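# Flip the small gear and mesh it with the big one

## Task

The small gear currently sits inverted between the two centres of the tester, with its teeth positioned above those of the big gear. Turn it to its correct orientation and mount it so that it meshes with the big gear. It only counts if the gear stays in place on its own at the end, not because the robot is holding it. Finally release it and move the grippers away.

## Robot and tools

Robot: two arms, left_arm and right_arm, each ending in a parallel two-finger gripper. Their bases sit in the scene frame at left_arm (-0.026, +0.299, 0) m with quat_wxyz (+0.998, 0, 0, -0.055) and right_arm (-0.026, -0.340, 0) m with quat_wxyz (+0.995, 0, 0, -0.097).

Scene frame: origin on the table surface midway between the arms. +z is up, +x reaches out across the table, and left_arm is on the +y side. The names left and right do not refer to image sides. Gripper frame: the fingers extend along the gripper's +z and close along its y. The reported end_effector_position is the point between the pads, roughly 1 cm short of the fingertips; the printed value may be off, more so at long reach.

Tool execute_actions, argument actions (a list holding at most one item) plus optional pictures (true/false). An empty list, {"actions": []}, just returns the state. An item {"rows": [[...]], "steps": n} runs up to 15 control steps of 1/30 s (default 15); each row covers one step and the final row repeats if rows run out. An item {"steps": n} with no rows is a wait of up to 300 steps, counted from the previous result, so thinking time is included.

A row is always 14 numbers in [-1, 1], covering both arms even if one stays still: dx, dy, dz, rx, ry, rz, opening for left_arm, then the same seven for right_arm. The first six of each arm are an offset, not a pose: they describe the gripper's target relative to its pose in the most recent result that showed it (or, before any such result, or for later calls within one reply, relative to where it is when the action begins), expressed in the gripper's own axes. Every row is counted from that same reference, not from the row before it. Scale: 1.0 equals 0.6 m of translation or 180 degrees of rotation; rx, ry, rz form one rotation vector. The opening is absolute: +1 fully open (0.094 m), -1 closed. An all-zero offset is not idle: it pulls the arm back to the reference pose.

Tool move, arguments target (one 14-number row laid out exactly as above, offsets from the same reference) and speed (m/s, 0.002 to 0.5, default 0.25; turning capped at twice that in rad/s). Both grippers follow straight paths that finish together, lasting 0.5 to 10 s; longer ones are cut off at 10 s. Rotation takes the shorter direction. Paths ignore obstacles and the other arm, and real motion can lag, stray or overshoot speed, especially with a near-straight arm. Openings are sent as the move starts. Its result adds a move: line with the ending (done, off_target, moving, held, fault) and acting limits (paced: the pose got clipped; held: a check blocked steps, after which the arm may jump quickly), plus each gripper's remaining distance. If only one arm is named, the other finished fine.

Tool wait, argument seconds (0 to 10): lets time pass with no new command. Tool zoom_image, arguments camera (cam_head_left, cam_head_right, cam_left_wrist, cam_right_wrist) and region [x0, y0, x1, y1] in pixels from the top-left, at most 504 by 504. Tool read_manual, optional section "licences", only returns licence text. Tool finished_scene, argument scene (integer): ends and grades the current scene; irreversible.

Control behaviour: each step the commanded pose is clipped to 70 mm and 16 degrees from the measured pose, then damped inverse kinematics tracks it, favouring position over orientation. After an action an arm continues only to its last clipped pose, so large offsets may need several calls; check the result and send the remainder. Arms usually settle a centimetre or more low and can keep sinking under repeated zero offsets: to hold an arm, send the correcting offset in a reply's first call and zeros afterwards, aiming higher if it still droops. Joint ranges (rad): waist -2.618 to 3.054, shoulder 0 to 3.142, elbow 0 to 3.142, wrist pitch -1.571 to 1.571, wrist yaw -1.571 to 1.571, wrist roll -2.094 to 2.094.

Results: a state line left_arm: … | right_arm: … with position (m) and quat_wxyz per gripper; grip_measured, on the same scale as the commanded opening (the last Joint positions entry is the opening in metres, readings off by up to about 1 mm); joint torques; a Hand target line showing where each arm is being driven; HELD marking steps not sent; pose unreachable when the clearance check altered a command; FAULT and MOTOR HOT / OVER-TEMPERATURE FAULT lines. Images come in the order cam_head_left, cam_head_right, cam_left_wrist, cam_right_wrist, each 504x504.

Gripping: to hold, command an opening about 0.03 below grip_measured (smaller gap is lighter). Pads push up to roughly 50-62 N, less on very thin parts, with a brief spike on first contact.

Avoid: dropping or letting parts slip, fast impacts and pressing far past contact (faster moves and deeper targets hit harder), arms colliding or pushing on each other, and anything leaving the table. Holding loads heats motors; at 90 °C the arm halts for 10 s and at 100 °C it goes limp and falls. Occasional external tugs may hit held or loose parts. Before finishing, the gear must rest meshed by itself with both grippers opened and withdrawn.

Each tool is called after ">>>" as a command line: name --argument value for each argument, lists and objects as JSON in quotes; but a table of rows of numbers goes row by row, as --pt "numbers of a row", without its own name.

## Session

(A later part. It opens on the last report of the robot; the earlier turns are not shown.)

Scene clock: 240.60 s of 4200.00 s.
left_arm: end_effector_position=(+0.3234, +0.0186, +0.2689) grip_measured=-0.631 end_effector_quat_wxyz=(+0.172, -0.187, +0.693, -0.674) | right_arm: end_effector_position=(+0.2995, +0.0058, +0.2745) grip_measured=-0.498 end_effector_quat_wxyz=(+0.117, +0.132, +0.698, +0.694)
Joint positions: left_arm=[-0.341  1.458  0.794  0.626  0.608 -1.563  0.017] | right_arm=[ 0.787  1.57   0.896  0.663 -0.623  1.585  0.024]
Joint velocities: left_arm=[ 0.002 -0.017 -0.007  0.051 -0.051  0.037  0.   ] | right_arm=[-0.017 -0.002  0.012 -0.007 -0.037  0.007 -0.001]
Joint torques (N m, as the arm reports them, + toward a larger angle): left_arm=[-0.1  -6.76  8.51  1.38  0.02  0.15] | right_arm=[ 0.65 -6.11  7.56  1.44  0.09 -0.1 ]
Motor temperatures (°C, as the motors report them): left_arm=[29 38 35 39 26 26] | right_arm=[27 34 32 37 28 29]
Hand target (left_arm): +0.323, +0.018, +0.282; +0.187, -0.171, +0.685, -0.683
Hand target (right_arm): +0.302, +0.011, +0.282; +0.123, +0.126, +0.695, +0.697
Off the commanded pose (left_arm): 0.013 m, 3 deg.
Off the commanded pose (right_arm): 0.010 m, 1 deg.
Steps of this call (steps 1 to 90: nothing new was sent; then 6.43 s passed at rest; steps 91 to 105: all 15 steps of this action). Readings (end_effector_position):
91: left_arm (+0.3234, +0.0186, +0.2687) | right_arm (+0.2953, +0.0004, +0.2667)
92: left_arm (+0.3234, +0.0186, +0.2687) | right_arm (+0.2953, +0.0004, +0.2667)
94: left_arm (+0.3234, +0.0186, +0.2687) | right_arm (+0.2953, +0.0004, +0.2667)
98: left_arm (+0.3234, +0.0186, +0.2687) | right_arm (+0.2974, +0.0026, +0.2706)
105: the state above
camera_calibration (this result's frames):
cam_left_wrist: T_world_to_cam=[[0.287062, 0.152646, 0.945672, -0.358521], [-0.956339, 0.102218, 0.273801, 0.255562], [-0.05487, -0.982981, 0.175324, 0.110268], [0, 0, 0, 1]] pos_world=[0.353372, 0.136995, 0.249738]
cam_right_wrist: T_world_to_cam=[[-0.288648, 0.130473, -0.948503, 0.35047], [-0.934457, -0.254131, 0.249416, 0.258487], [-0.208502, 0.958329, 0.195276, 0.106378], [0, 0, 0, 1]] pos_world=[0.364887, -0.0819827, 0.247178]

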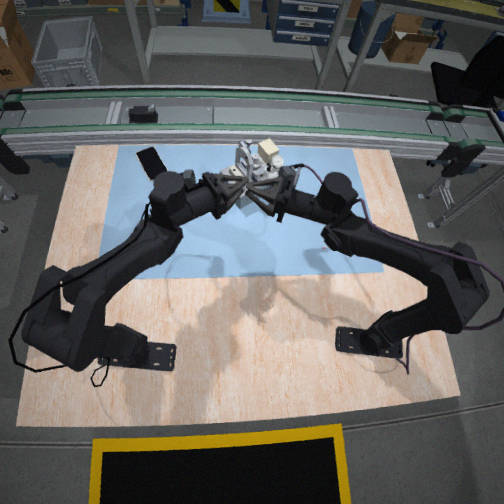

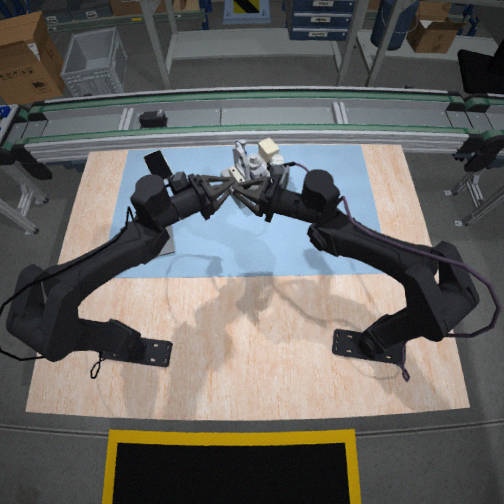

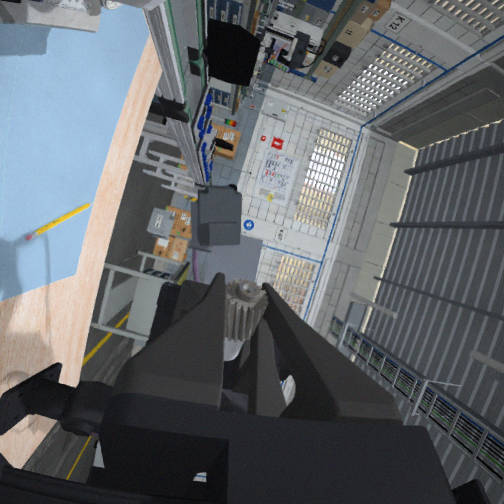

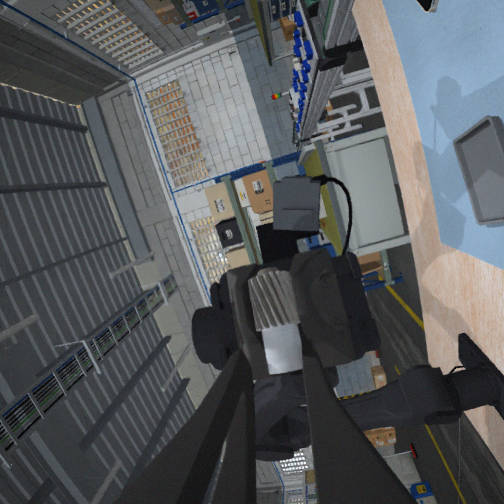

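>>> execute_actions --actions '[{"rows":[[0,-0.022,0,0.011,0,0.012,-0.67,0.002,0.01,0.014,0,0,-0.004,-0.6],[0,-0.022,0,0.011,0,0.012,-0.67,0.002,0.01,0.014,0,0,-0.004,-0.6],[0,-0.022,0,0.011,0,0.012,-0.67,0.002,0.01,0.014,0,0,-0.004,-0.6],[0,-0.022,0,0.011,0,0.012,-0.67,0.002,0.01,0.014,0,0,-0.004,-0.65],[0,-0.022,0,0.011,0,0.012,-0.67,0.002,0.01,0.014,0,0,-0.004,-0.65],[0,-0.022,0,0.011,0,0.012,-0.67,0.002,0.01,0.014,0,0,-0.004,-0.65],[0,-0.022,0,0.011,0,0.012,-0.67,0.002,0.01,0.014,0,0,-0.004,-0.78]]}]'

>>> zoom_image --camera "cam_head_right" --region '[210,165,260,215]'

Scene clock: 249.60 s of 4200.00 s.
left_arm: end_effector_position=(+0.3234, +0.0185, +0.2693) grip_measured=-0.631 end_effector_quat_wxyz=(+0.172, -0.186, +0.693, -0.675) | right_arm: end_effector_position=(+0.2971, +0.0088, +0.2711) grip_measured=-0.732 end_effector_quat_wxyz=(+0.114, +0.134, +0.702, +0.690)
Joint positions: left_arm=[-0.341  1.458  0.794  0.627  0.608 -1.563  0.017] | right_arm=[ 0.798  1.57   0.896  0.648 -0.615  1.581  0.013]
Joint velocities: left_arm=[-0.007  0.002 -0.007  0.007  0.022 -0.007 -0.   ] | right_arm=[-0.002 -0.017 -0.022  0.022  0.022 -0.007 -0.001]
Joint torques (N m, as the arm reports them, + toward a larger angle): left_arm=[-0.04 -6.91  8.69  1.32  0.05  0.1 ] | right_arm=[ 0.56 -5.96  7.89  1.44  0.09 -0.1 ]
Motor temperatures (°C, as the motors report them): left_arm=[29 37 35 39 26 26] | right_arm=[27 34 32 37 28 29]
Hand target (left_arm): +0.323, +0.018, +0.282; +0.188, -0.170, +0.685, -0.683
Hand target (right_arm): +0.301, +0.014, +0.280; +0.121, +0.128, +0.698, +0.694
Off the commanded pose (left_arm): 0.013 m, 3 deg.
Off the commanded pose (right_arm): 0.011 m, 1 deg.
Steps of this call (steps 1 to 90: nothing new was sent; then 5.50 s passed at rest; steps 91 to 105: all 15 steps of this action). Readings (end_effector_position):
91: left_arm (+0.3234, +0.0186, +0.2690) | right_arm (+0.2996, +0.0060, +0.2738)
92: left_arm (+0.3234, +0.0185, +0.2692) | right_arm (+0.2993, +0.0065, +0.2731)
94: left_arm (+0.3234, +0.0185, +0.2692) | right_arm (+0.2980, +0.0079, +0.2721)
98: left_arm (+0.3234, +0.0185, +0.2693) | right_arm (+0.2971, +0.0088, +0.2711)
105: the state above
camera_calibration (this result's frames):
cam_left_wrist: T_world_to_cam=[[0.285763, 0.153274, 0.945963, -0.358506], [-0.956714, 0.102399, 0.272419, 0.255973], [-0.0551112, -0.982864, 0.175901, 0.110126], [0, 0, 0, 1]] pos_world=[0.35341, 0.136977, 0.250031]
cam_right_wrist: T_world_to_cam=[[-0.29678, 0.120341, -0.947333, 0.348434], [-0.931755, -0.253789, 0.259661, 0.25428], [-0.209175, 0.959744, 0.187448, 0.105914], [0, 0, 0, 1]] pos_world=[0.362489, -0.0790482, 0.244203]

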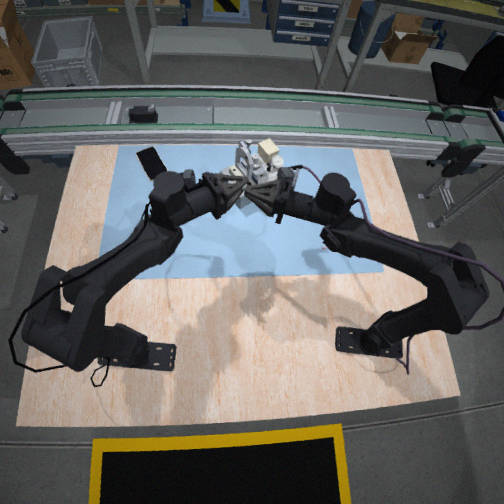

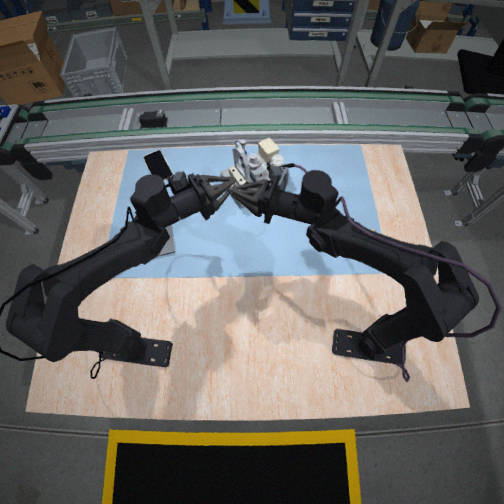

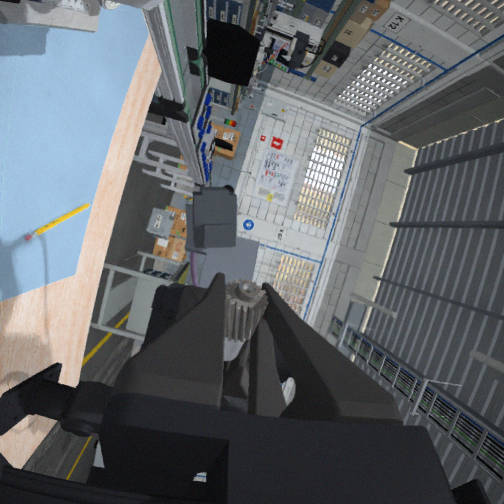

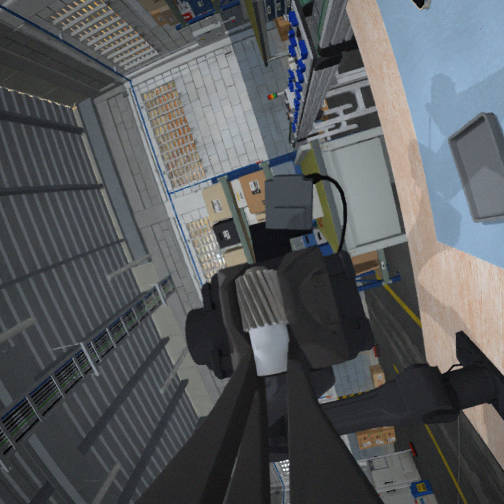

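Region (210, 165, 260, 215) of cam_head_right's 504x504 image, scaled by 10.080, with more detail than that image has.

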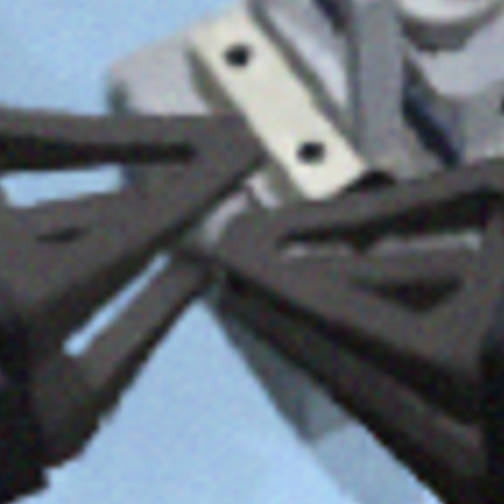

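Held. Release left, back off, roll.

>>> execute_actions --actions '[{"rows":[[0,-0.021,0,0.011,0,0.012,0,-0.003,0.015,0.01,-0.003,0,-0.005,-0.77]]}]' --pictures false

>>> move --target '[0,-0.02,-0.09,0,0,0.03,0,0,0.008,0,0,0,0,-0.77]' --speed 0.08

>>> move --target '[0,-0.02,0,0,0,0.97,0,0,0.008,0,0,0,0,-0.77]' --speed 0.4

Scene clock: 256.80 s of 4200.00 s.
left_arm: end_effector_position=(+0.3234, +0.0185, +0.2701) grip_measured=-0.002 end_effector_quat_wxyz=(+0.173, -0.185, +0.692, -0.676) | right_arm: end_effector_position=(+0.2971, +0.0088, +0.2682) grip_measured=-0.732 end_effector_quat_wxyz=(+0.111, +0.137, +0.705, +0.687)
Joint positions: left_arm=[-0.341  1.458  0.794  0.631  0.608 -1.563  0.047] | right_arm=[ 0.798  1.57   0.896  0.635 -0.615  1.581  0.013]
Joint velocities: left_arm=[ 0.012  0.017  0.007 -0.066  0.007 -0.007 -0.001] | right_arm=[ 0.007 -0.007 -0.012  0.051 -0.037 -0.051 -0.   ]
Joint torques (N m, as the arm reports them, + toward a larger angle): left_arm=[-0.06 -6.53  8.46  1.3   0.02  0.16] | right_arm=[ 0.5  -6.06  7.94  1.49  0.05 -0.1 ]
Motor temperatures (°C, as the motors report them): left_arm=[29 37 36 39 26 27] | right_arm=[27 33 33 37 28 29]
Hand target (left_arm): +0.323, +0.018, +0.282; +0.188, -0.170, +0.685, -0.683
Hand target (right_arm): +0.301, +0.014, +0.280; +0.120, +0.128, +0.699, +0.693
Off the commanded pose (left_arm): 0.012 m, 3 deg.
Off the commanded pose (right_arm): 0.014 m, 2 deg.
Steps of this call (steps 1 to 90: nothing new was sent; then 3.70 s passed at rest; steps 91 to 105: all 15 steps of this action). Readings (end_effector_position):
91: left_arm (+0.3234, +0.0185, +0.2693) | right_arm (+0.2971, +0.0088, +0.2711)
92: left_arm (+0.3234, +0.0185, +0.2694) | right_arm (+0.2971, +0.0088, +0.2707)
94: left_arm (+0.3234, +0.0185, +0.2698) | right_arm (+0.2971, +0.0088, +0.2696)
98: left_arm (+0.3234, +0.0185, +0.2700) | right_arm (+0.2971, +0.0088, +0.2686)
105: the state above

Scene clock: 258.23 s of 4200.00 s.
left_arm: end_effector_position=(+0.3014, +0.0621, +0.2785) grip_measured=-0.002 end_effector_quat_wxyz=(+0.198, -0.164, +0.702, -0.664) | right_arm: end_effector_position=(+0.2969, +0.0086, +0.2638) grip_measured=-0.732 end_effector_quat_wxyz=(+0.105, +0.143, +0.710, +0.682)
Joint positions: left_arm=[-0.227  1.279  0.706  0.521  0.714 -1.478  0.047] | right_arm=[ 0.798  1.57   0.896  0.614 -0.615  1.581  0.013]
Joint velocities: left_arm=[ 0.007  0.027  0.007 -0.022 -0.051 -0.037 -0.   ] | right_arm=[-0.002 -0.007 -0.012 -0.022  0.022 -0.007 -0.   ]
Joint torques (N m, as the arm reports them, + toward a larger angle): left_arm=[ 0.73 -6.54  7.14  1.1   0.14  0.17] | right_arm=[-0.05 -7.69  6.27  1.53 -0.01 -0.02]
Motor temperatures (°C, as the motors report them): left_arm=[29 37 35 39 26 27] | right_arm=[27 34 33 37 28 29]
Hand target (left_arm): +0.297, +0.064, +0.284; +0.205, -0.152, +0.700, -0.667
Hand target (right_arm): +0.297, +0.009, +0.273; +0.111, +0.137, +0.705, +0.687
Off the commanded pose (left_arm): 0.007 m, 2 deg.
Off the commanded pose (right_arm): 0.009 m, 1 deg.
move: done
camera_calibration (this result's frames):
cam_left_wrist: T_world_to_cam=[[0.22919, 0.11304, 0.966796, -0.353934], [-0.971573, 0.0870921, 0.220139, 0.247991], [-0.0593156, -0.989766, 0.129788, 0.164638], [0, 0, 0, 1]] pos_world=[0.331825, 0.181364, 0.266221]
cam_right_wrist: T_world_to_cam=[[-0.3235, 0.102266, -0.940686, 0.347772], [-0.923969, -0.248506, 0.290735, 0.245338], [-0.204034, 0.963217, 0.174883, 0.109165], [0, 0, 0, 1]] pos_world=[0.361462, -0.0797465, 0.236725]

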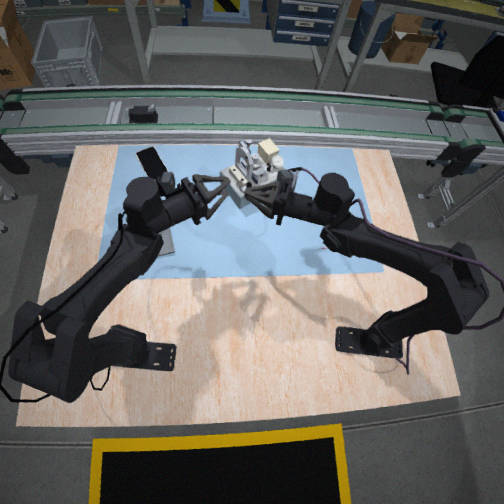

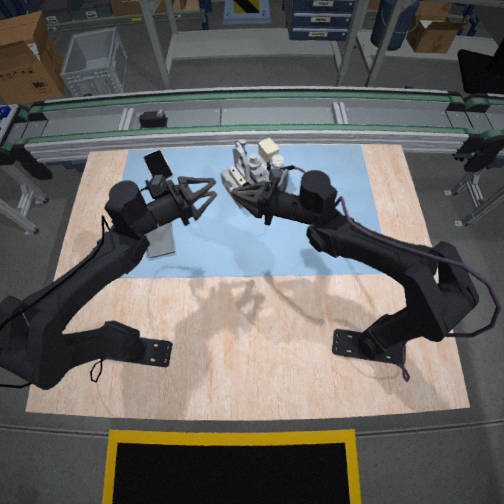

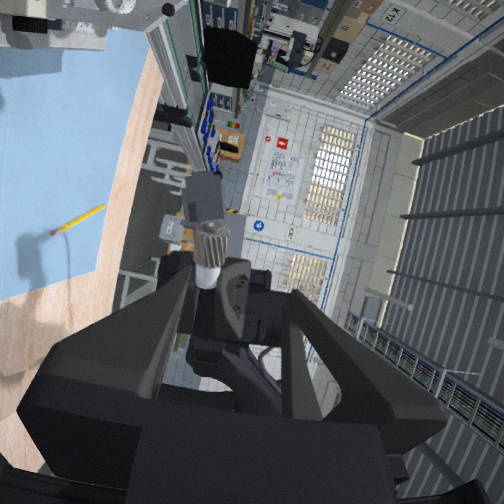

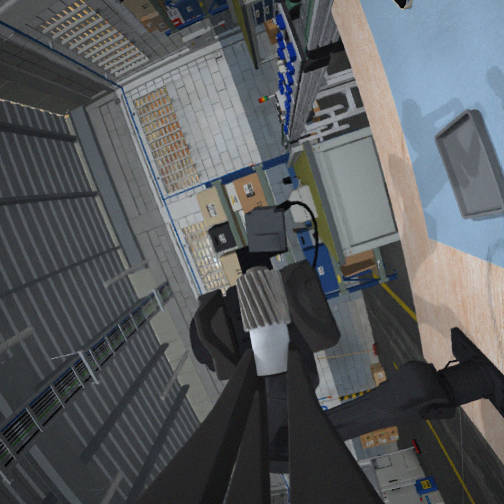

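Scene clock: 262.73 s of 4200.00 s.
left_arm: end_effector_position=(+0.3008, +0.0623, +0.2696) grip_measured=-0.002 end_effector_quat_wxyz=(+0.664, +0.701, +0.210, +0.154) | right_arm: end_effector_position=(+0.2966, +0.0085, +0.2595) grip_measured=-0.732 end_effector_quat_wxyz=(+0.100, +0.148, +0.714, +0.677)
Joint positions: left_arm=[-0.227  1.279  0.706  0.478  0.714  1.57   0.047] | right_arm=[ 0.798  1.57   0.896  0.595 -0.615  1.582  0.013]
Joint velocities: left_arm=[-0.012  0.002 -0.017 -0.037  0.022 -0.037 -0.   ] | right_arm=[-0.002 -0.002 -0.002 -0.022  0.051 -0.022 -0.001]
Joint torques (N m, as the arm reports them, + toward a larger angle): left_arm=[-0.25 -6.19 10.82  0.99  0.   -0.03] | right_arm=[-0.04 -7.67  6.3   1.53 -0.02 -0.01]
Motor temperatures (°C, as the motors report them): left_arm=[29 37 36 39 26 26] | right_arm=[27 34 32 37 28 29]
Hand target (left_arm): +0.300, +0.062, +0.290; +0.673, +0.693, +0.197, +0.166
Hand target (right_arm): +0.297, +0.009, +0.269; +0.105, +0.143, +0.710, +0.682
Off the commanded pose (left_arm): 0.021 m, 2 deg.
Off the commanded pose (right_arm): 0.009 m, 1 deg.
move: off_target (left_arm)
camera_calibration (this result's frames):
cam_left_wrist: T_world_to_cam=[[-0.366402, -0.106743, -0.924314, 0.357509], [0.379088, 0.890085, -0.253062, -0.0794464], [0.849731, -0.443118, -0.285664, -0.0295453], [0, 0, 0, 1]] pos_world=[0.186215, 0.0957836, 0.301906]
cam_right_wrist: T_world_to_cam=[[-0.339822, 0.0920861, -0.935971, 0.347393], [-0.918763, -0.245184, 0.309451, 0.23988], [-0.200989, 0.965093, 0.167924, 0.110913], [0, 0, 0, 1]] pos_world=[0.360736, -0.0802167, 0.232294]

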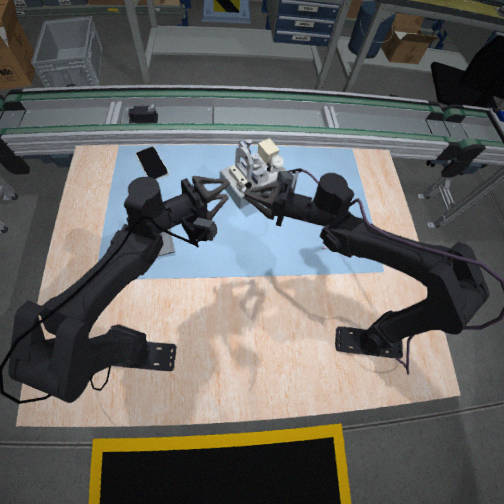

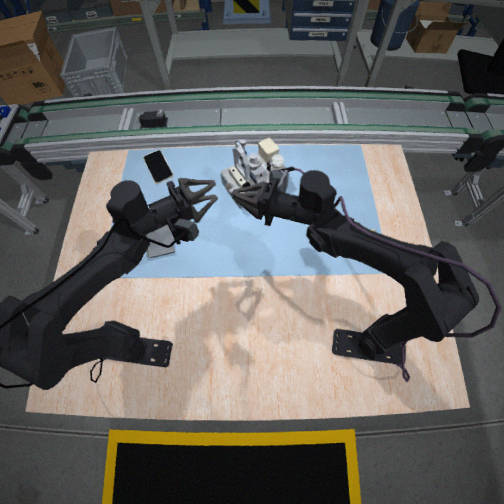

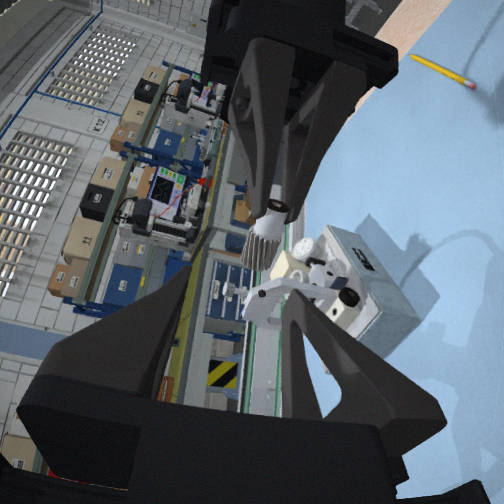

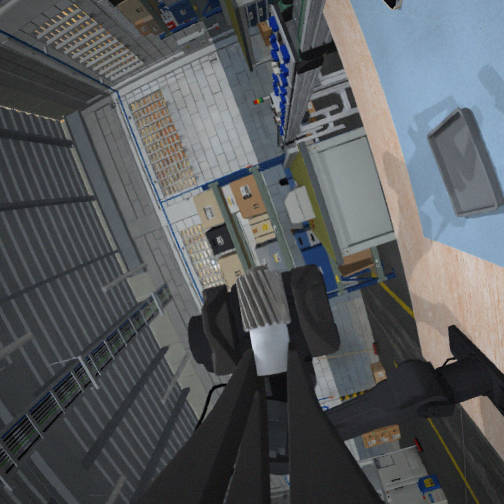

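>>> execute_actions --actions '[{"rows":[[-0.012,0.01,0.01,0,0,0,0,0,0.015,0,-0.004,0,-0.005,-0.77],[-0.012,0,0.02,0,0,0,0,0,0.015,0,-0.004,0,-0.005,-0.77],[-0.012,0,0.03,0,0,0,0,0,0.015,0,-0.004,0,-0.005,-0.77],[-0.012,0,0.04,0,0,0,0,0,0.015,0,-0.004,0,-0.005,-0.77],[-0.012,0,0.05,0,0,0,0,0,0.015,0,-0.004,0,-0.005,-0.77],[-0.012,0,0.06,0,0,0,0,0,0.015,0,-0.004,0,-0.005,-0.77],[-0.012,0,0.07,0,0,0,0,0,0.015,0,-0.004,0,-0.005,-0.77],[-0.012,0,0.078,0,0,0,0,0,0.015,0,-0.004,0,-0.005,-0.77],[-0.012,0,0.084,0,0,0,0,0,0.015,0,-0.004,0,-0.005,-0.77]]}]'

Scene clock: 274.80 s of 4200.00 s.
left_arm: end_effector_position=(+0.3133, +0.0186, +0.2445) grip_measured=-0.002 end_effector_quat_wxyz=(+0.649, +0.717, +0.216, +0.136) | right_arm: end_effector_position=(+0.2965, +0.0084, +0.2579) grip_measured=-0.732 end_effector_quat_wxyz=(+0.098, +0.150, +0.716, +0.675)
Joint positions: left_arm=[-0.352  1.435  0.77   0.519  0.605  1.568  0.047] | right_arm=[ 0.798  1.57   0.896  0.587 -0.615  1.582  0.013]
Joint velocities: left_arm=[ 0.002 -0.002  0.051  0.125 -0.125  0.081 -0.001] | right_arm=[ 0.027 -0.002 -0.002  0.051  0.154 -0.037 -0.   ]
Joint torques (N m, as the arm reports them, + toward a larger angle): left_arm=[-0.38 -6.14 10.27  1.29 -0.07 -0.15] | right_arm=[-0.05 -7.75  6.5   1.52 -0.02 -0.08]
Motor temperatures (°C, as the motors report them): left_arm=[29 37 37 39 26 26] | right_arm=[27 34 32 37 28 29]
Hand target (left_arm): +0.319, +0.016, +0.266; +0.664, +0.701, +0.210, +0.153
Hand target (right_arm): +0.297, +0.009, +0.268; +0.106, +0.142, +0.711, +0.680
Off the commanded pose (left_arm): 0.023 m, 3 deg.
Off the commanded pose (right_arm): 0.011 m, 2 deg.
Steps of this call (steps 1 to 90: nothing new was sent; then 8.57 s passed at rest; steps 91 to 105: all 15 steps of this action). Readings (end_effector_position):
91: left_arm (+0.3007, +0.0617, +0.2691) | right_arm (+0.2966, +0.0085, +0.2594)
92: left_arm (+0.2999, +0.0591, +0.2687) | right_arm (+0.2966, +0.0085, +0.2591)
94: left_arm (+0.2974, +0.0499, +0.2656) | right_arm (+0.2966, +0.0084, +0.2586)
98: left_arm (+0.3022, +0.0288, +0.2517) | right_arm (+0.2965, +0.0084, +0.2582)
105: the state above
camera_calibration (this result's frames):
cam_left_wrist: T_world_to_cam=[[-0.407901, -0.0719303, -0.910188, 0.343188], [0.383066, 0.891425, -0.242119, -0.0555364], [0.82878, -0.447423, -0.336059, -0.0477341], [0, 0, 0, 1]] pos_world=[0.200822, 0.0528348, 0.282877]
cam_right_wrist: T_world_to_cam=[[-0.345694, 0.0880346, -0.934209, 0.347145], [-0.916798, -0.243828, 0.316274, 0.237911], [-0.199944, 0.965814, 0.165, 0.11168], [0, 0, 0, 1]] pos_world=[0.360452, -0.0804132, 0.230634]

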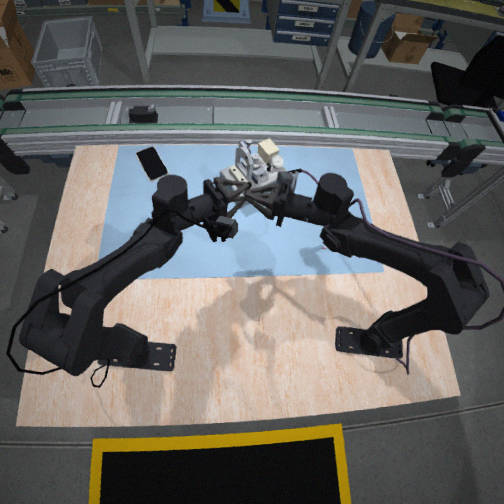

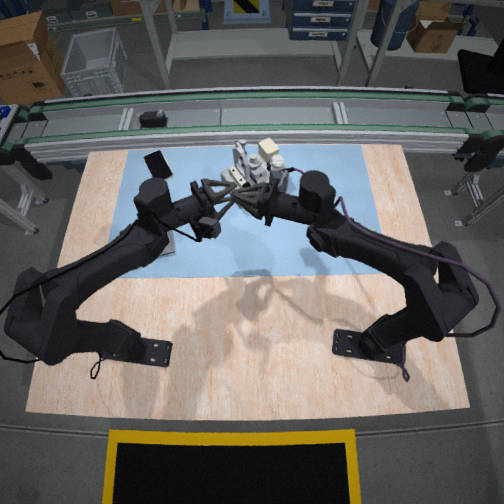

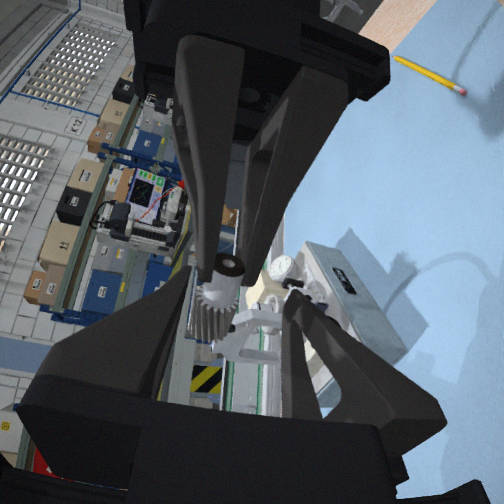

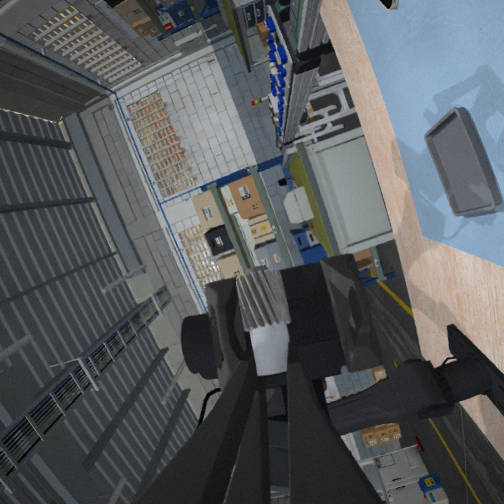

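>>> execute_actions --actions '[{"rows":[[0.004,0.044,0.002,-0.022,0,0.01,-0.3,0.001,0.018,0,-0.006,0,-0.007,-0.77]]}]'

>>> zoom_image --camera "cam_head_left" --region '[210,165,280,235]'

Scene clock: 278.90 s of 4200.00 s.
left_arm: end_effector_position=(+0.3164, +0.0188, +0.2545) grip_measured=-0.298 end_effector_quat_wxyz=(+0.659, +0.707, +0.209, +0.151) | right_arm: end_effector_position=(+0.2965, +0.0084, +0.2578) grip_measured=-0.732 end_effector_quat_wxyz=(+0.098, +0.150, +0.716, +0.674)
Joint positions: left_arm=[-0.352  1.435  0.775  0.556  0.595  1.568  0.033] | right_arm=[ 0.798  1.57   0.896  0.587 -0.615  1.582  0.013]
Joint velocities: left_arm=[ 0.012 -0.012  0.022  0.037  0.037 -0.007 -0.   ] | right_arm=[ 0.012  0.012 -0.002  0.022  0.007  0.066 -0.001]
Joint torques (N m, as the arm reports them, + toward a larger angle): left_arm=[ 0.47 -5.84 10.31  1.3   0.21 -0.16] | right_arm=[ 0.08 -7.84  6.45  1.53 -0.01 -0.09]
Motor temperatures (°C, as the motors report them): left_arm=[29 37 38 39 26 26] | right_arm=[27 34 32 37 28 29]
Hand target (left_arm): +0.319, +0.017, +0.270; +0.671, +0.697, +0.199, +0.154
Hand target (right_arm): +0.297, +0.009, +0.269; +0.107, +0.141, +0.711, +0.680
Off the commanded pose (left_arm): 0.016 m, 2 deg.
Off the commanded pose (right_arm): 0.011 m, 2 deg.
Steps of this call (steps 1 to 90: nothing new was sent; then 0.60 s passed at rest; steps 91 to 105: all 15 steps of this action). Readings (end_effector_position):
91: left_arm (+0.3159, +0.0191, +0.2493) | right_arm (+0.2965, +0.0084, +0.2578)
92: left_arm (+0.3160, +0.0190, +0.2501) | right_arm (+0.2965, +0.0084, +0.2578)
94: left_arm (+0.3162, +0.0189, +0.2520) | right_arm (+0.2965, +0.0084, +0.2578)
98: left_arm (+0.3163, +0.0188, +0.2537) | right_arm (+0.2965, +0.0084, +0.2578)
105: the state above
camera_calibration (this result's frames):
cam_left_wrist: T_world_to_cam=[[-0.372634, -0.0924656, -0.92336, 0.346125], [0.382659, 0.891177, -0.24367, -0.0539714], [0.845409, -0.444132, -0.2967, -0.062206], [0, 0, 0, 1]] pos_world=[0.20222, 0.052475, 0.28799]
cam_right_wrist: T_world_to_cam=[[-0.345987, 0.0878322, -0.934119, 0.347132], [-0.916699, -0.24376, 0.316615, 0.237812], [-0.199892, 0.96585, 0.164853, 0.111718], [0, 0, 0, 1]] pos_world=[0.360437, -0.0804232, 0.230551]

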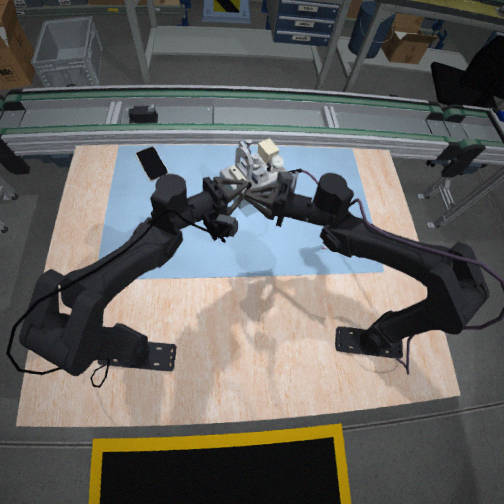

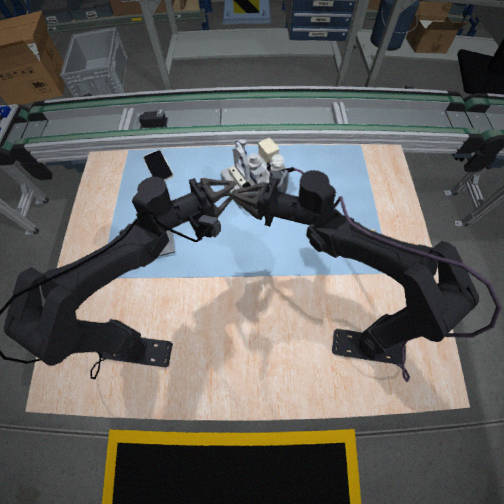

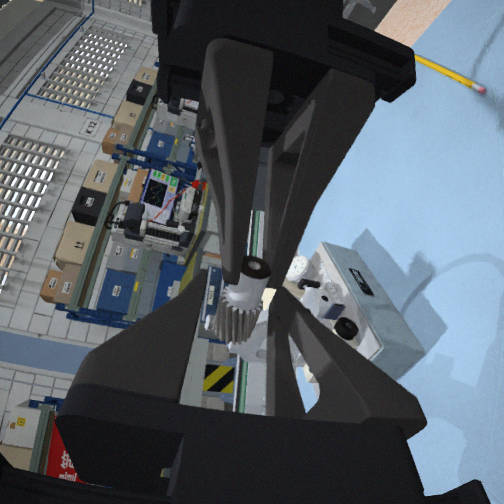

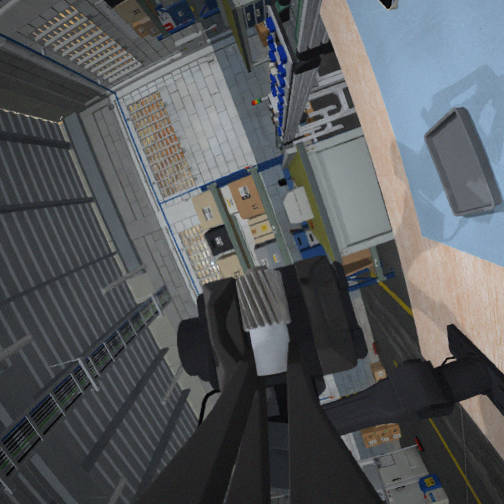

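Region (210, 165, 280, 235) of cam_head_left's 504x504 image, scaled by 7.200, with more detail than that image has.

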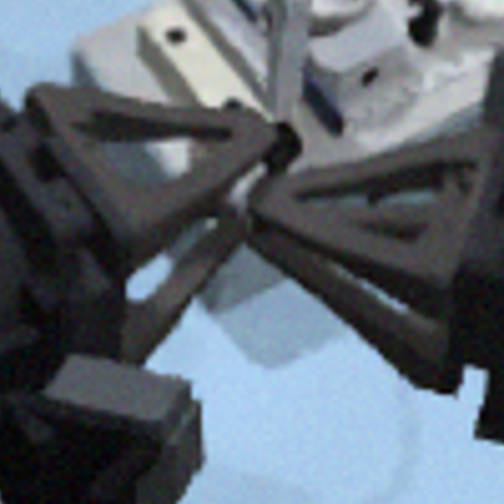

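>>> execute_actions --actions '[{"rows":[[0.001,0.028,0.003,-0.011,0,0.004,-0.5,0.001,0.018,0,-0.006,0,-0.007,-0.77],[0.001,0.028,0.003,-0.011,0,0.004,-0.5,0.001,0.018,0,-0.006,0,-0.007,-0.77],[0.001,0.028,0.003,-0.011,0,0.004,-0.55,0.001,0.018,0,-0.006,0,-0.007,-0.77],[0.001,0.028,0.003,-0.011,0,0.004,-0.58,0.001,0.018,0,-0.006,0,-0.007,-0.77],[0.001,0.028,0.003,-0.011,0,0.004,-0.6,0.001,0.018,0,-0.006,0,-0.007,-0.77],[0.001,0.028,0.003,-0.011,0,0.004,-0.62,0.001,0.018,0,-0.006,0,-0.007,-0.77],[0.001,0.028,0.003,-0.011,0,0.004,-0.67,0.001,0.018,0,-0.006,0,-0.007,-0.77]]}]'

Scene clock: 286.90 s of 4200.00 s.
left_arm: end_effector_position=(+0.3164, +0.0188, +0.2548) grip_measured=-0.637 end_effector_quat_wxyz=(+0.659, +0.706, +0.209, +0.150) | right_arm: end_effector_position=(+0.2965, +0.0084, +0.2577) grip_measured=-0.732 end_effector_quat_wxyz=(+0.098, +0.150, +0.716, +0.674)
Joint positions: left_arm=[-0.352  1.435  0.775  0.557  0.595  1.565  0.017] | right_arm=[ 0.798  1.57   0.896  0.586 -0.615  1.582  0.013]
Joint velocities: left_arm=[ 0.017  0.007 -0.012  0.051  0.007 -0.037  0.   ] | right_arm=[ 0.007 -0.007 -0.002 -0.022  0.051  0.051 -0.   ]
Joint torques (N m, as the arm reports them, + toward a larger angle): left_arm=[ 0.01 -6.57  9.98  1.22  0.05 -0.12] | right_arm=[ 0.06 -7.84  6.46  1.52 -0.01 -0.09]
Motor temperatures (°C, as the motors report them): left_arm=[29 37 38 39 26 26] | right_arm=[27 34 32 37 28 29]
Hand target (left_arm): +0.319, +0.017, +0.271; +0.670, +0.697, +0.201, +0.159
Hand target (right_arm): +0.297, +0.009, +0.269; +0.107, +0.141, +0.711, +0.680
Off the commanded pose (left_arm): 0.017 m, 2 deg.
Off the commanded pose (right_arm): 0.011 m, 2 deg.
Steps of this call (steps 1 to 90: nothing new was sent; then 4.50 s passed at rest; steps 91 to 105: all 15 steps of this action). Readings (end_effector_position):
91: left_arm (+0.3164, +0.0188, +0.2548) | right_arm (+0.2965, +0.0084, +0.2577)
92: left_arm (+0.3164, +0.0188, +0.2548) | right_arm (+0.2965, +0.0084, +0.2577)
94: left_arm (+0.3164, +0.0188, +0.2548) | right_arm (+0.2965, +0.0084, +0.2577)
98: left_arm (+0.3164, +0.0188, +0.2548) | right_arm (+0.2965, +0.0084, +0.2577)
105: the state above
camera_calibration (this result's frames):
cam_left_wrist: T_world_to_cam=[[-0.373504, -0.0940409, -0.922849, 0.346537], [0.382249, 0.890854, -0.245488, -0.0533103], [0.84521, -0.444449, -0.296791, -0.0620654], [0, 0, 0, 1]] pos_world=[0.202269, 0.0524955, 0.288294]
cam_right_wrist: T_world_to_cam=[[-0.34628, 0.0876298, -0.934029, 0.347119], [-0.916599, -0.243691, 0.316955, 0.237714], [-0.19984, 0.965886, 0.164707, 0.111757], [0, 0, 0, 1]] pos_world=[0.360423, -0.0804333, 0.230468]

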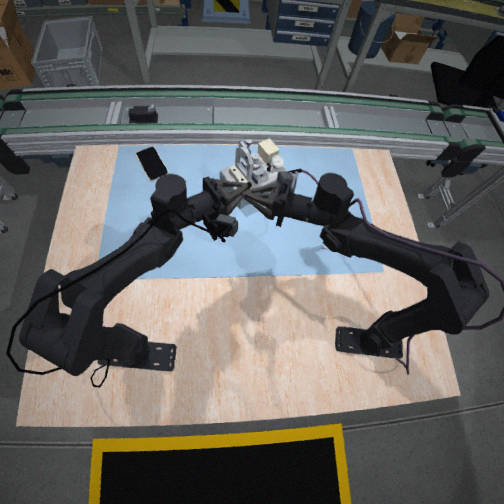

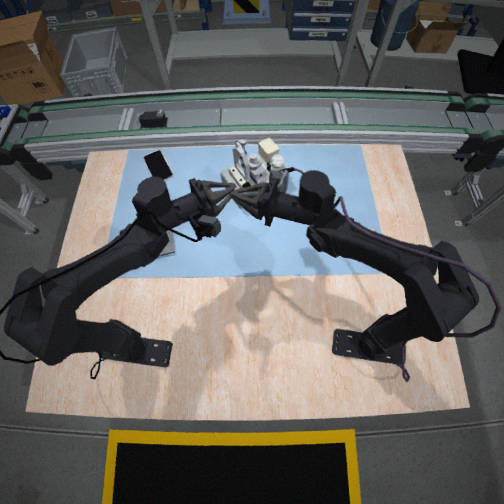

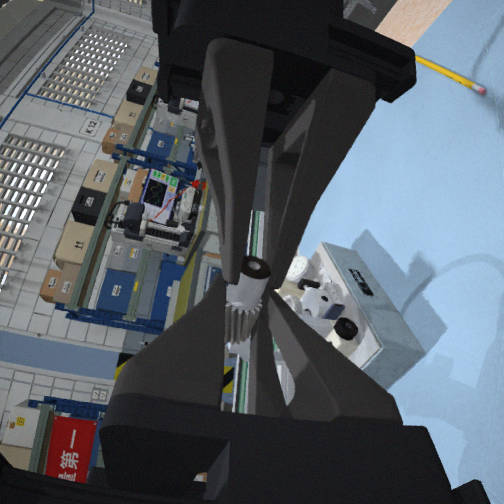

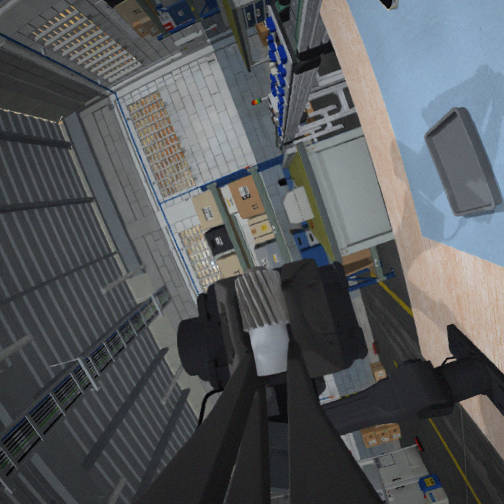

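>>> execute_actions --actions '[{"rows":[[0.001,0.028,0.003,-0.011,0,0.004,-0.67,0.001,0.018,0,-0.006,0,-0.007,-0.3]]}]' --pictures false

>>> move --target '[0,0.02,-0.1,0,0,0,-0.67,0,0.015,-0.1,0,0,0,-0.3]' --speed 0.1

>>> move --target '[0.22,-0.1,0,0,0,-0.47,-0.67,-0.27,0.03,0,0,0,-0.52,-0.3]'

Scene clock: 297.57 s of 4200.00 s.
left_arm: end_effector_position=(+0.3179, +0.0189, +0.2592) grip_measured=-0.637 end_effector_quat_wxyz=(+0.663, +0.702, +0.207, +0.157) | right_arm: end_effector_position=(+0.2966, +0.0080, +0.2537) grip_measured=-0.302 end_effector_quat_wxyz=(+0.094, +0.155, +0.721, +0.669)
Joint positions: left_arm=[-0.352  1.435  0.778  0.57   0.59   1.565  0.017] | right_arm=[ 0.798  1.57   0.896  0.568 -0.612  1.582  0.033]
Joint velocities: left_arm=[ 0.017 -0.002 -0.012 -0.022 -0.022  0.007 -0.001] | right_arm=[ 0.012  0.002 -0.002 -0.095 -0.095  0.007 -0.001]
Joint torques (N m, as the arm reports them, + toward a larger angle): left_arm=[-0.26 -6.26 10.05  1.1   0.07 -0.1 ] | right_arm=[ 0.07 -7.93  6.41  1.66 -0.04 -0.1 ]
Motor temperatures (°C, as the motors report them): left_arm=[29 37 38 39 26 26] | right_arm=[27 34 32 37 28 29]
Hand target (left_arm): +0.319, +0.017, +0.271; +0.670, +0.696, +0.202, +0.158
Hand target (right_arm): +0.297, +0.009, +0.268; +0.107, +0.141, +0.712, +0.680
Off the commanded pose (left_arm): 0.012 m, 1 deg.
Off the commanded pose (right_arm): 0.015 m, 3 deg.
Steps of this call (steps 1 to 90: nothing new was sent; then 7.17 s passed at rest; steps 91 to 105: all 15 steps of this action). Readings (end_effector_position):
91: left_arm (+0.3166, +0.0188, +0.2556) | right_arm (+0.2964, +0.0083, +0.2566)
92: left_arm (+0.3174, +0.0189, +0.2575) | right_arm (+0.2963, +0.0082, +0.2550)
94: left_arm (+0.3178, +0.0189, +0.2592) | right_arm (+0.2965, +0.0080, +0.2538)
98: left_arm (+0.3179, +0.0189, +0.2592) | right_arm (+0.2966, +0.0080, +0.2537)
105: the state above

Scene clock: 298.97 s of 4200.00 s.
left_arm: end_effector_position=(+0.2937, +0.0675, +0.2702) grip_measured=-0.637 end_effector_quat_wxyz=(+0.658, +0.705, +0.213, +0.157) | right_arm: end_effector_position=(+0.2822, -0.0433, +0.2687) grip_measured=-0.302 end_effector_quat_wxyz=(+0.094, +0.158, +0.718, +0.671)
Joint positions: left_arm=[-0.223  1.231  0.693  0.426  0.708  1.586  0.017] | right_arm=[ 0.677  1.391  0.796  0.486 -0.729  1.575  0.033]
Joint velocities: left_arm=[ 0.002 -0.007 -0.027 -0.051 -0.037  0.022  0.   ] | right_arm=[ 0.007 -0.012 -0.017  0.022 -0.037 -0.007  0.   ]
Joint torques (N m, as the arm reports them, + toward a larger angle): left_arm=[ 0.59 -6.38  7.41  1.16  0.2  -0.06] | right_arm=[-0.6  -7.43  4.39  1.41 -0.12 -0.13]
Motor temperatures (°C, as the motors report them): left_arm=[29 37 38 39 26 26] | right_arm=[27 34 32 37 28 29]
Hand target (left_arm): +0.289, +0.069, +0.275; +0.663, +0.703, +0.206, +0.157
Hand target (right_arm): +0.278, -0.047, +0.267; +0.094, +0.155, +0.721, +0.669
Off the commanded pose (left_arm): 0.007 m, 1 deg.
Off the commanded pose (right_arm): 0.007 m, 0 deg.
move: done
camera_calibration (this result's frames):
cam_left_wrist: T_world_to_cam=[[-0.367449, -0.0970477, -0.924967, 0.355884], [0.370162, 0.897115, -0.241174, -0.0822771], [0.853207, -0.431006, -0.29372, -0.0206571], [0, 0, 0, 1]] pos_world=[0.17885, 0.0994465, 0.303271]
cam_right_wrist: T_world_to_cam=[[-0.361506, 0.0859911, -0.928396, 0.359648], [-0.912556, -0.236822, 0.333403, 0.203224], [-0.191195, 0.96774, 0.164084, 0.154791], [0, 0, 0, 1]] pos_world=[0.345063, -0.132596, 0.240742]

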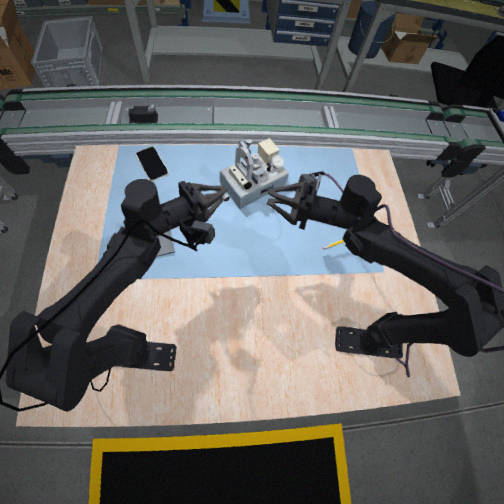

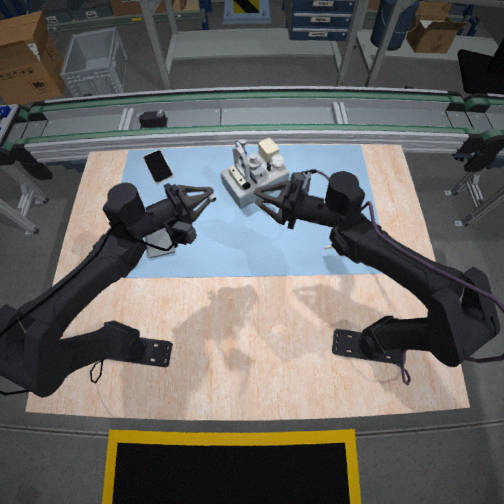

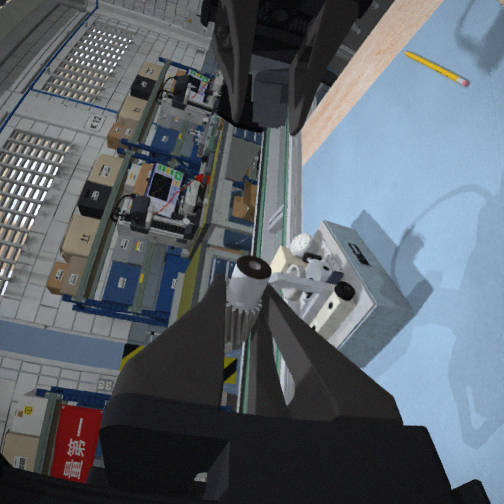

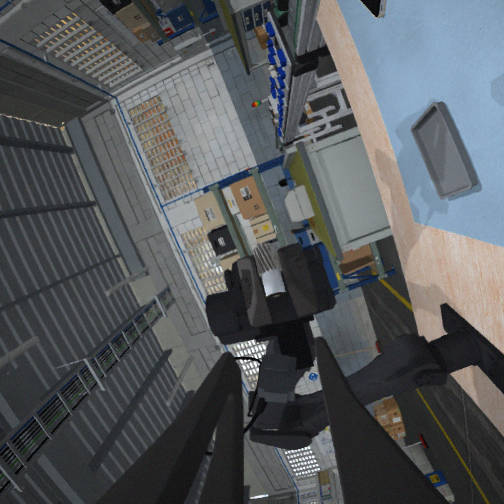

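Scene clock: 302.80 s of 4200.00 s.
left_arm: end_effector_position=(+0.3955, +0.1382, +0.1872) grip_measured=-0.637 end_effector_quat_wxyz=(+0.575, +0.369, +0.652, -0.329) | right_arm: end_effector_position=(+0.4318, -0.0955, +0.2693) grip_measured=-0.302 end_effector_quat_wxyz=(+0.552, -0.411, +0.610, +0.392)
Joint positions: left_arm=[0.079 1.734 0.836 0.673 0.993 0.186 0.017] | right_arm=[ 0.388  1.853  1.303  0.392 -1.01  -0.11   0.033]
Joint velocities: left_arm=[-0.022 -0.002 -0.002  0.022  0.007 -0.007 -0.001] | right_arm=[-0.002 -0.002  0.007 -0.051  0.007 -0.022 -0.002]
Joint torques (N m, as the arm reports them, + toward a larger angle): left_arm=[ 0.75 -7.9   9.39  1.21  0.36  0.03] | right_arm=[-0.71 -9.03  7.61  1.23 -0.18 -0.08]
Motor temperatures (°C, as the motors report them): left_arm=[29 37 38 39 26 26] | right_arm=[27 34 32 37 28 29]
Hand target (left_arm): +0.400, +0.139, +0.204; +0.592, +0.379, +0.632, -0.325
Hand target (right_arm): +0.435, -0.097, +0.274; +0.554, -0.416, +0.607, +0.390
Off the commanded pose (left_arm): 0.017 m, 3 deg.
Off the commanded pose (right_arm): 0.007 m, 1 deg.
move: off_target (left_arm)
camera_calibration (this result's frames):
cam_left_wrist: T_world_to_cam=[[-0.806825, -0.49878, 0.316625, 0.320204], [-0.55001, 0.43849, -0.710785, 0.311806], [0.215689, -0.747626, -0.628119, 0.257061], [0, 0, 0, 1]] pos_world=[0.374399, 0.215173, 0.281707]
cam_right_wrist: T_world_to_cam=[[0.887456, -0.331245, -0.320466, -0.324106], [-0.45324, -0.50105, -0.73724, 0.391991], [0.0836379, 0.799516, -0.594793, 0.303434], [0, 0, 0, 1]] pos_world=[0.439918, -0.153552, 0.365607]

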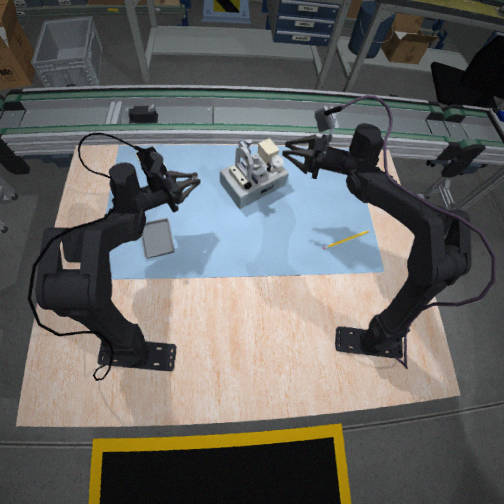

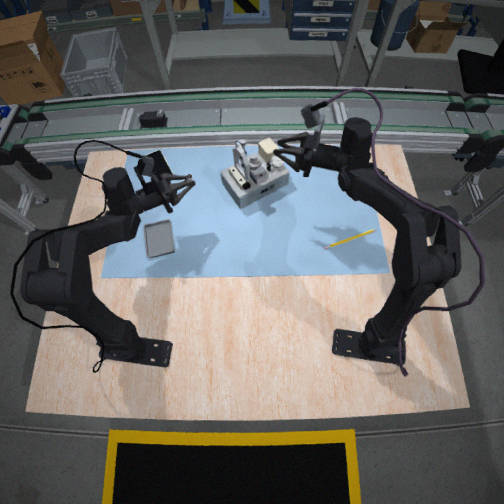

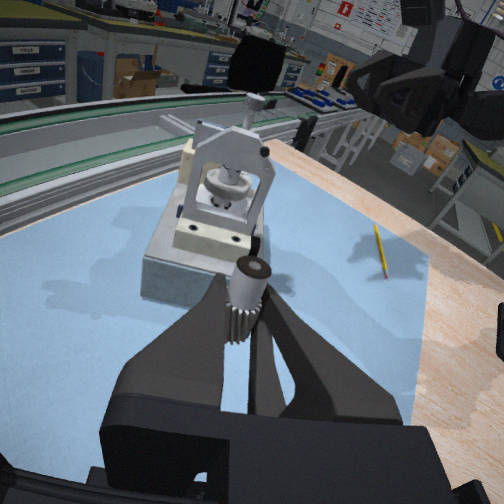

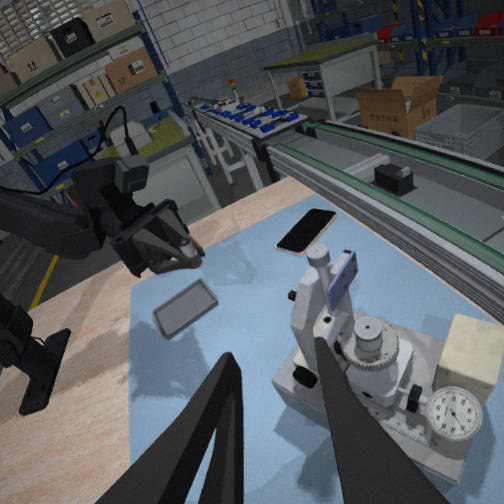

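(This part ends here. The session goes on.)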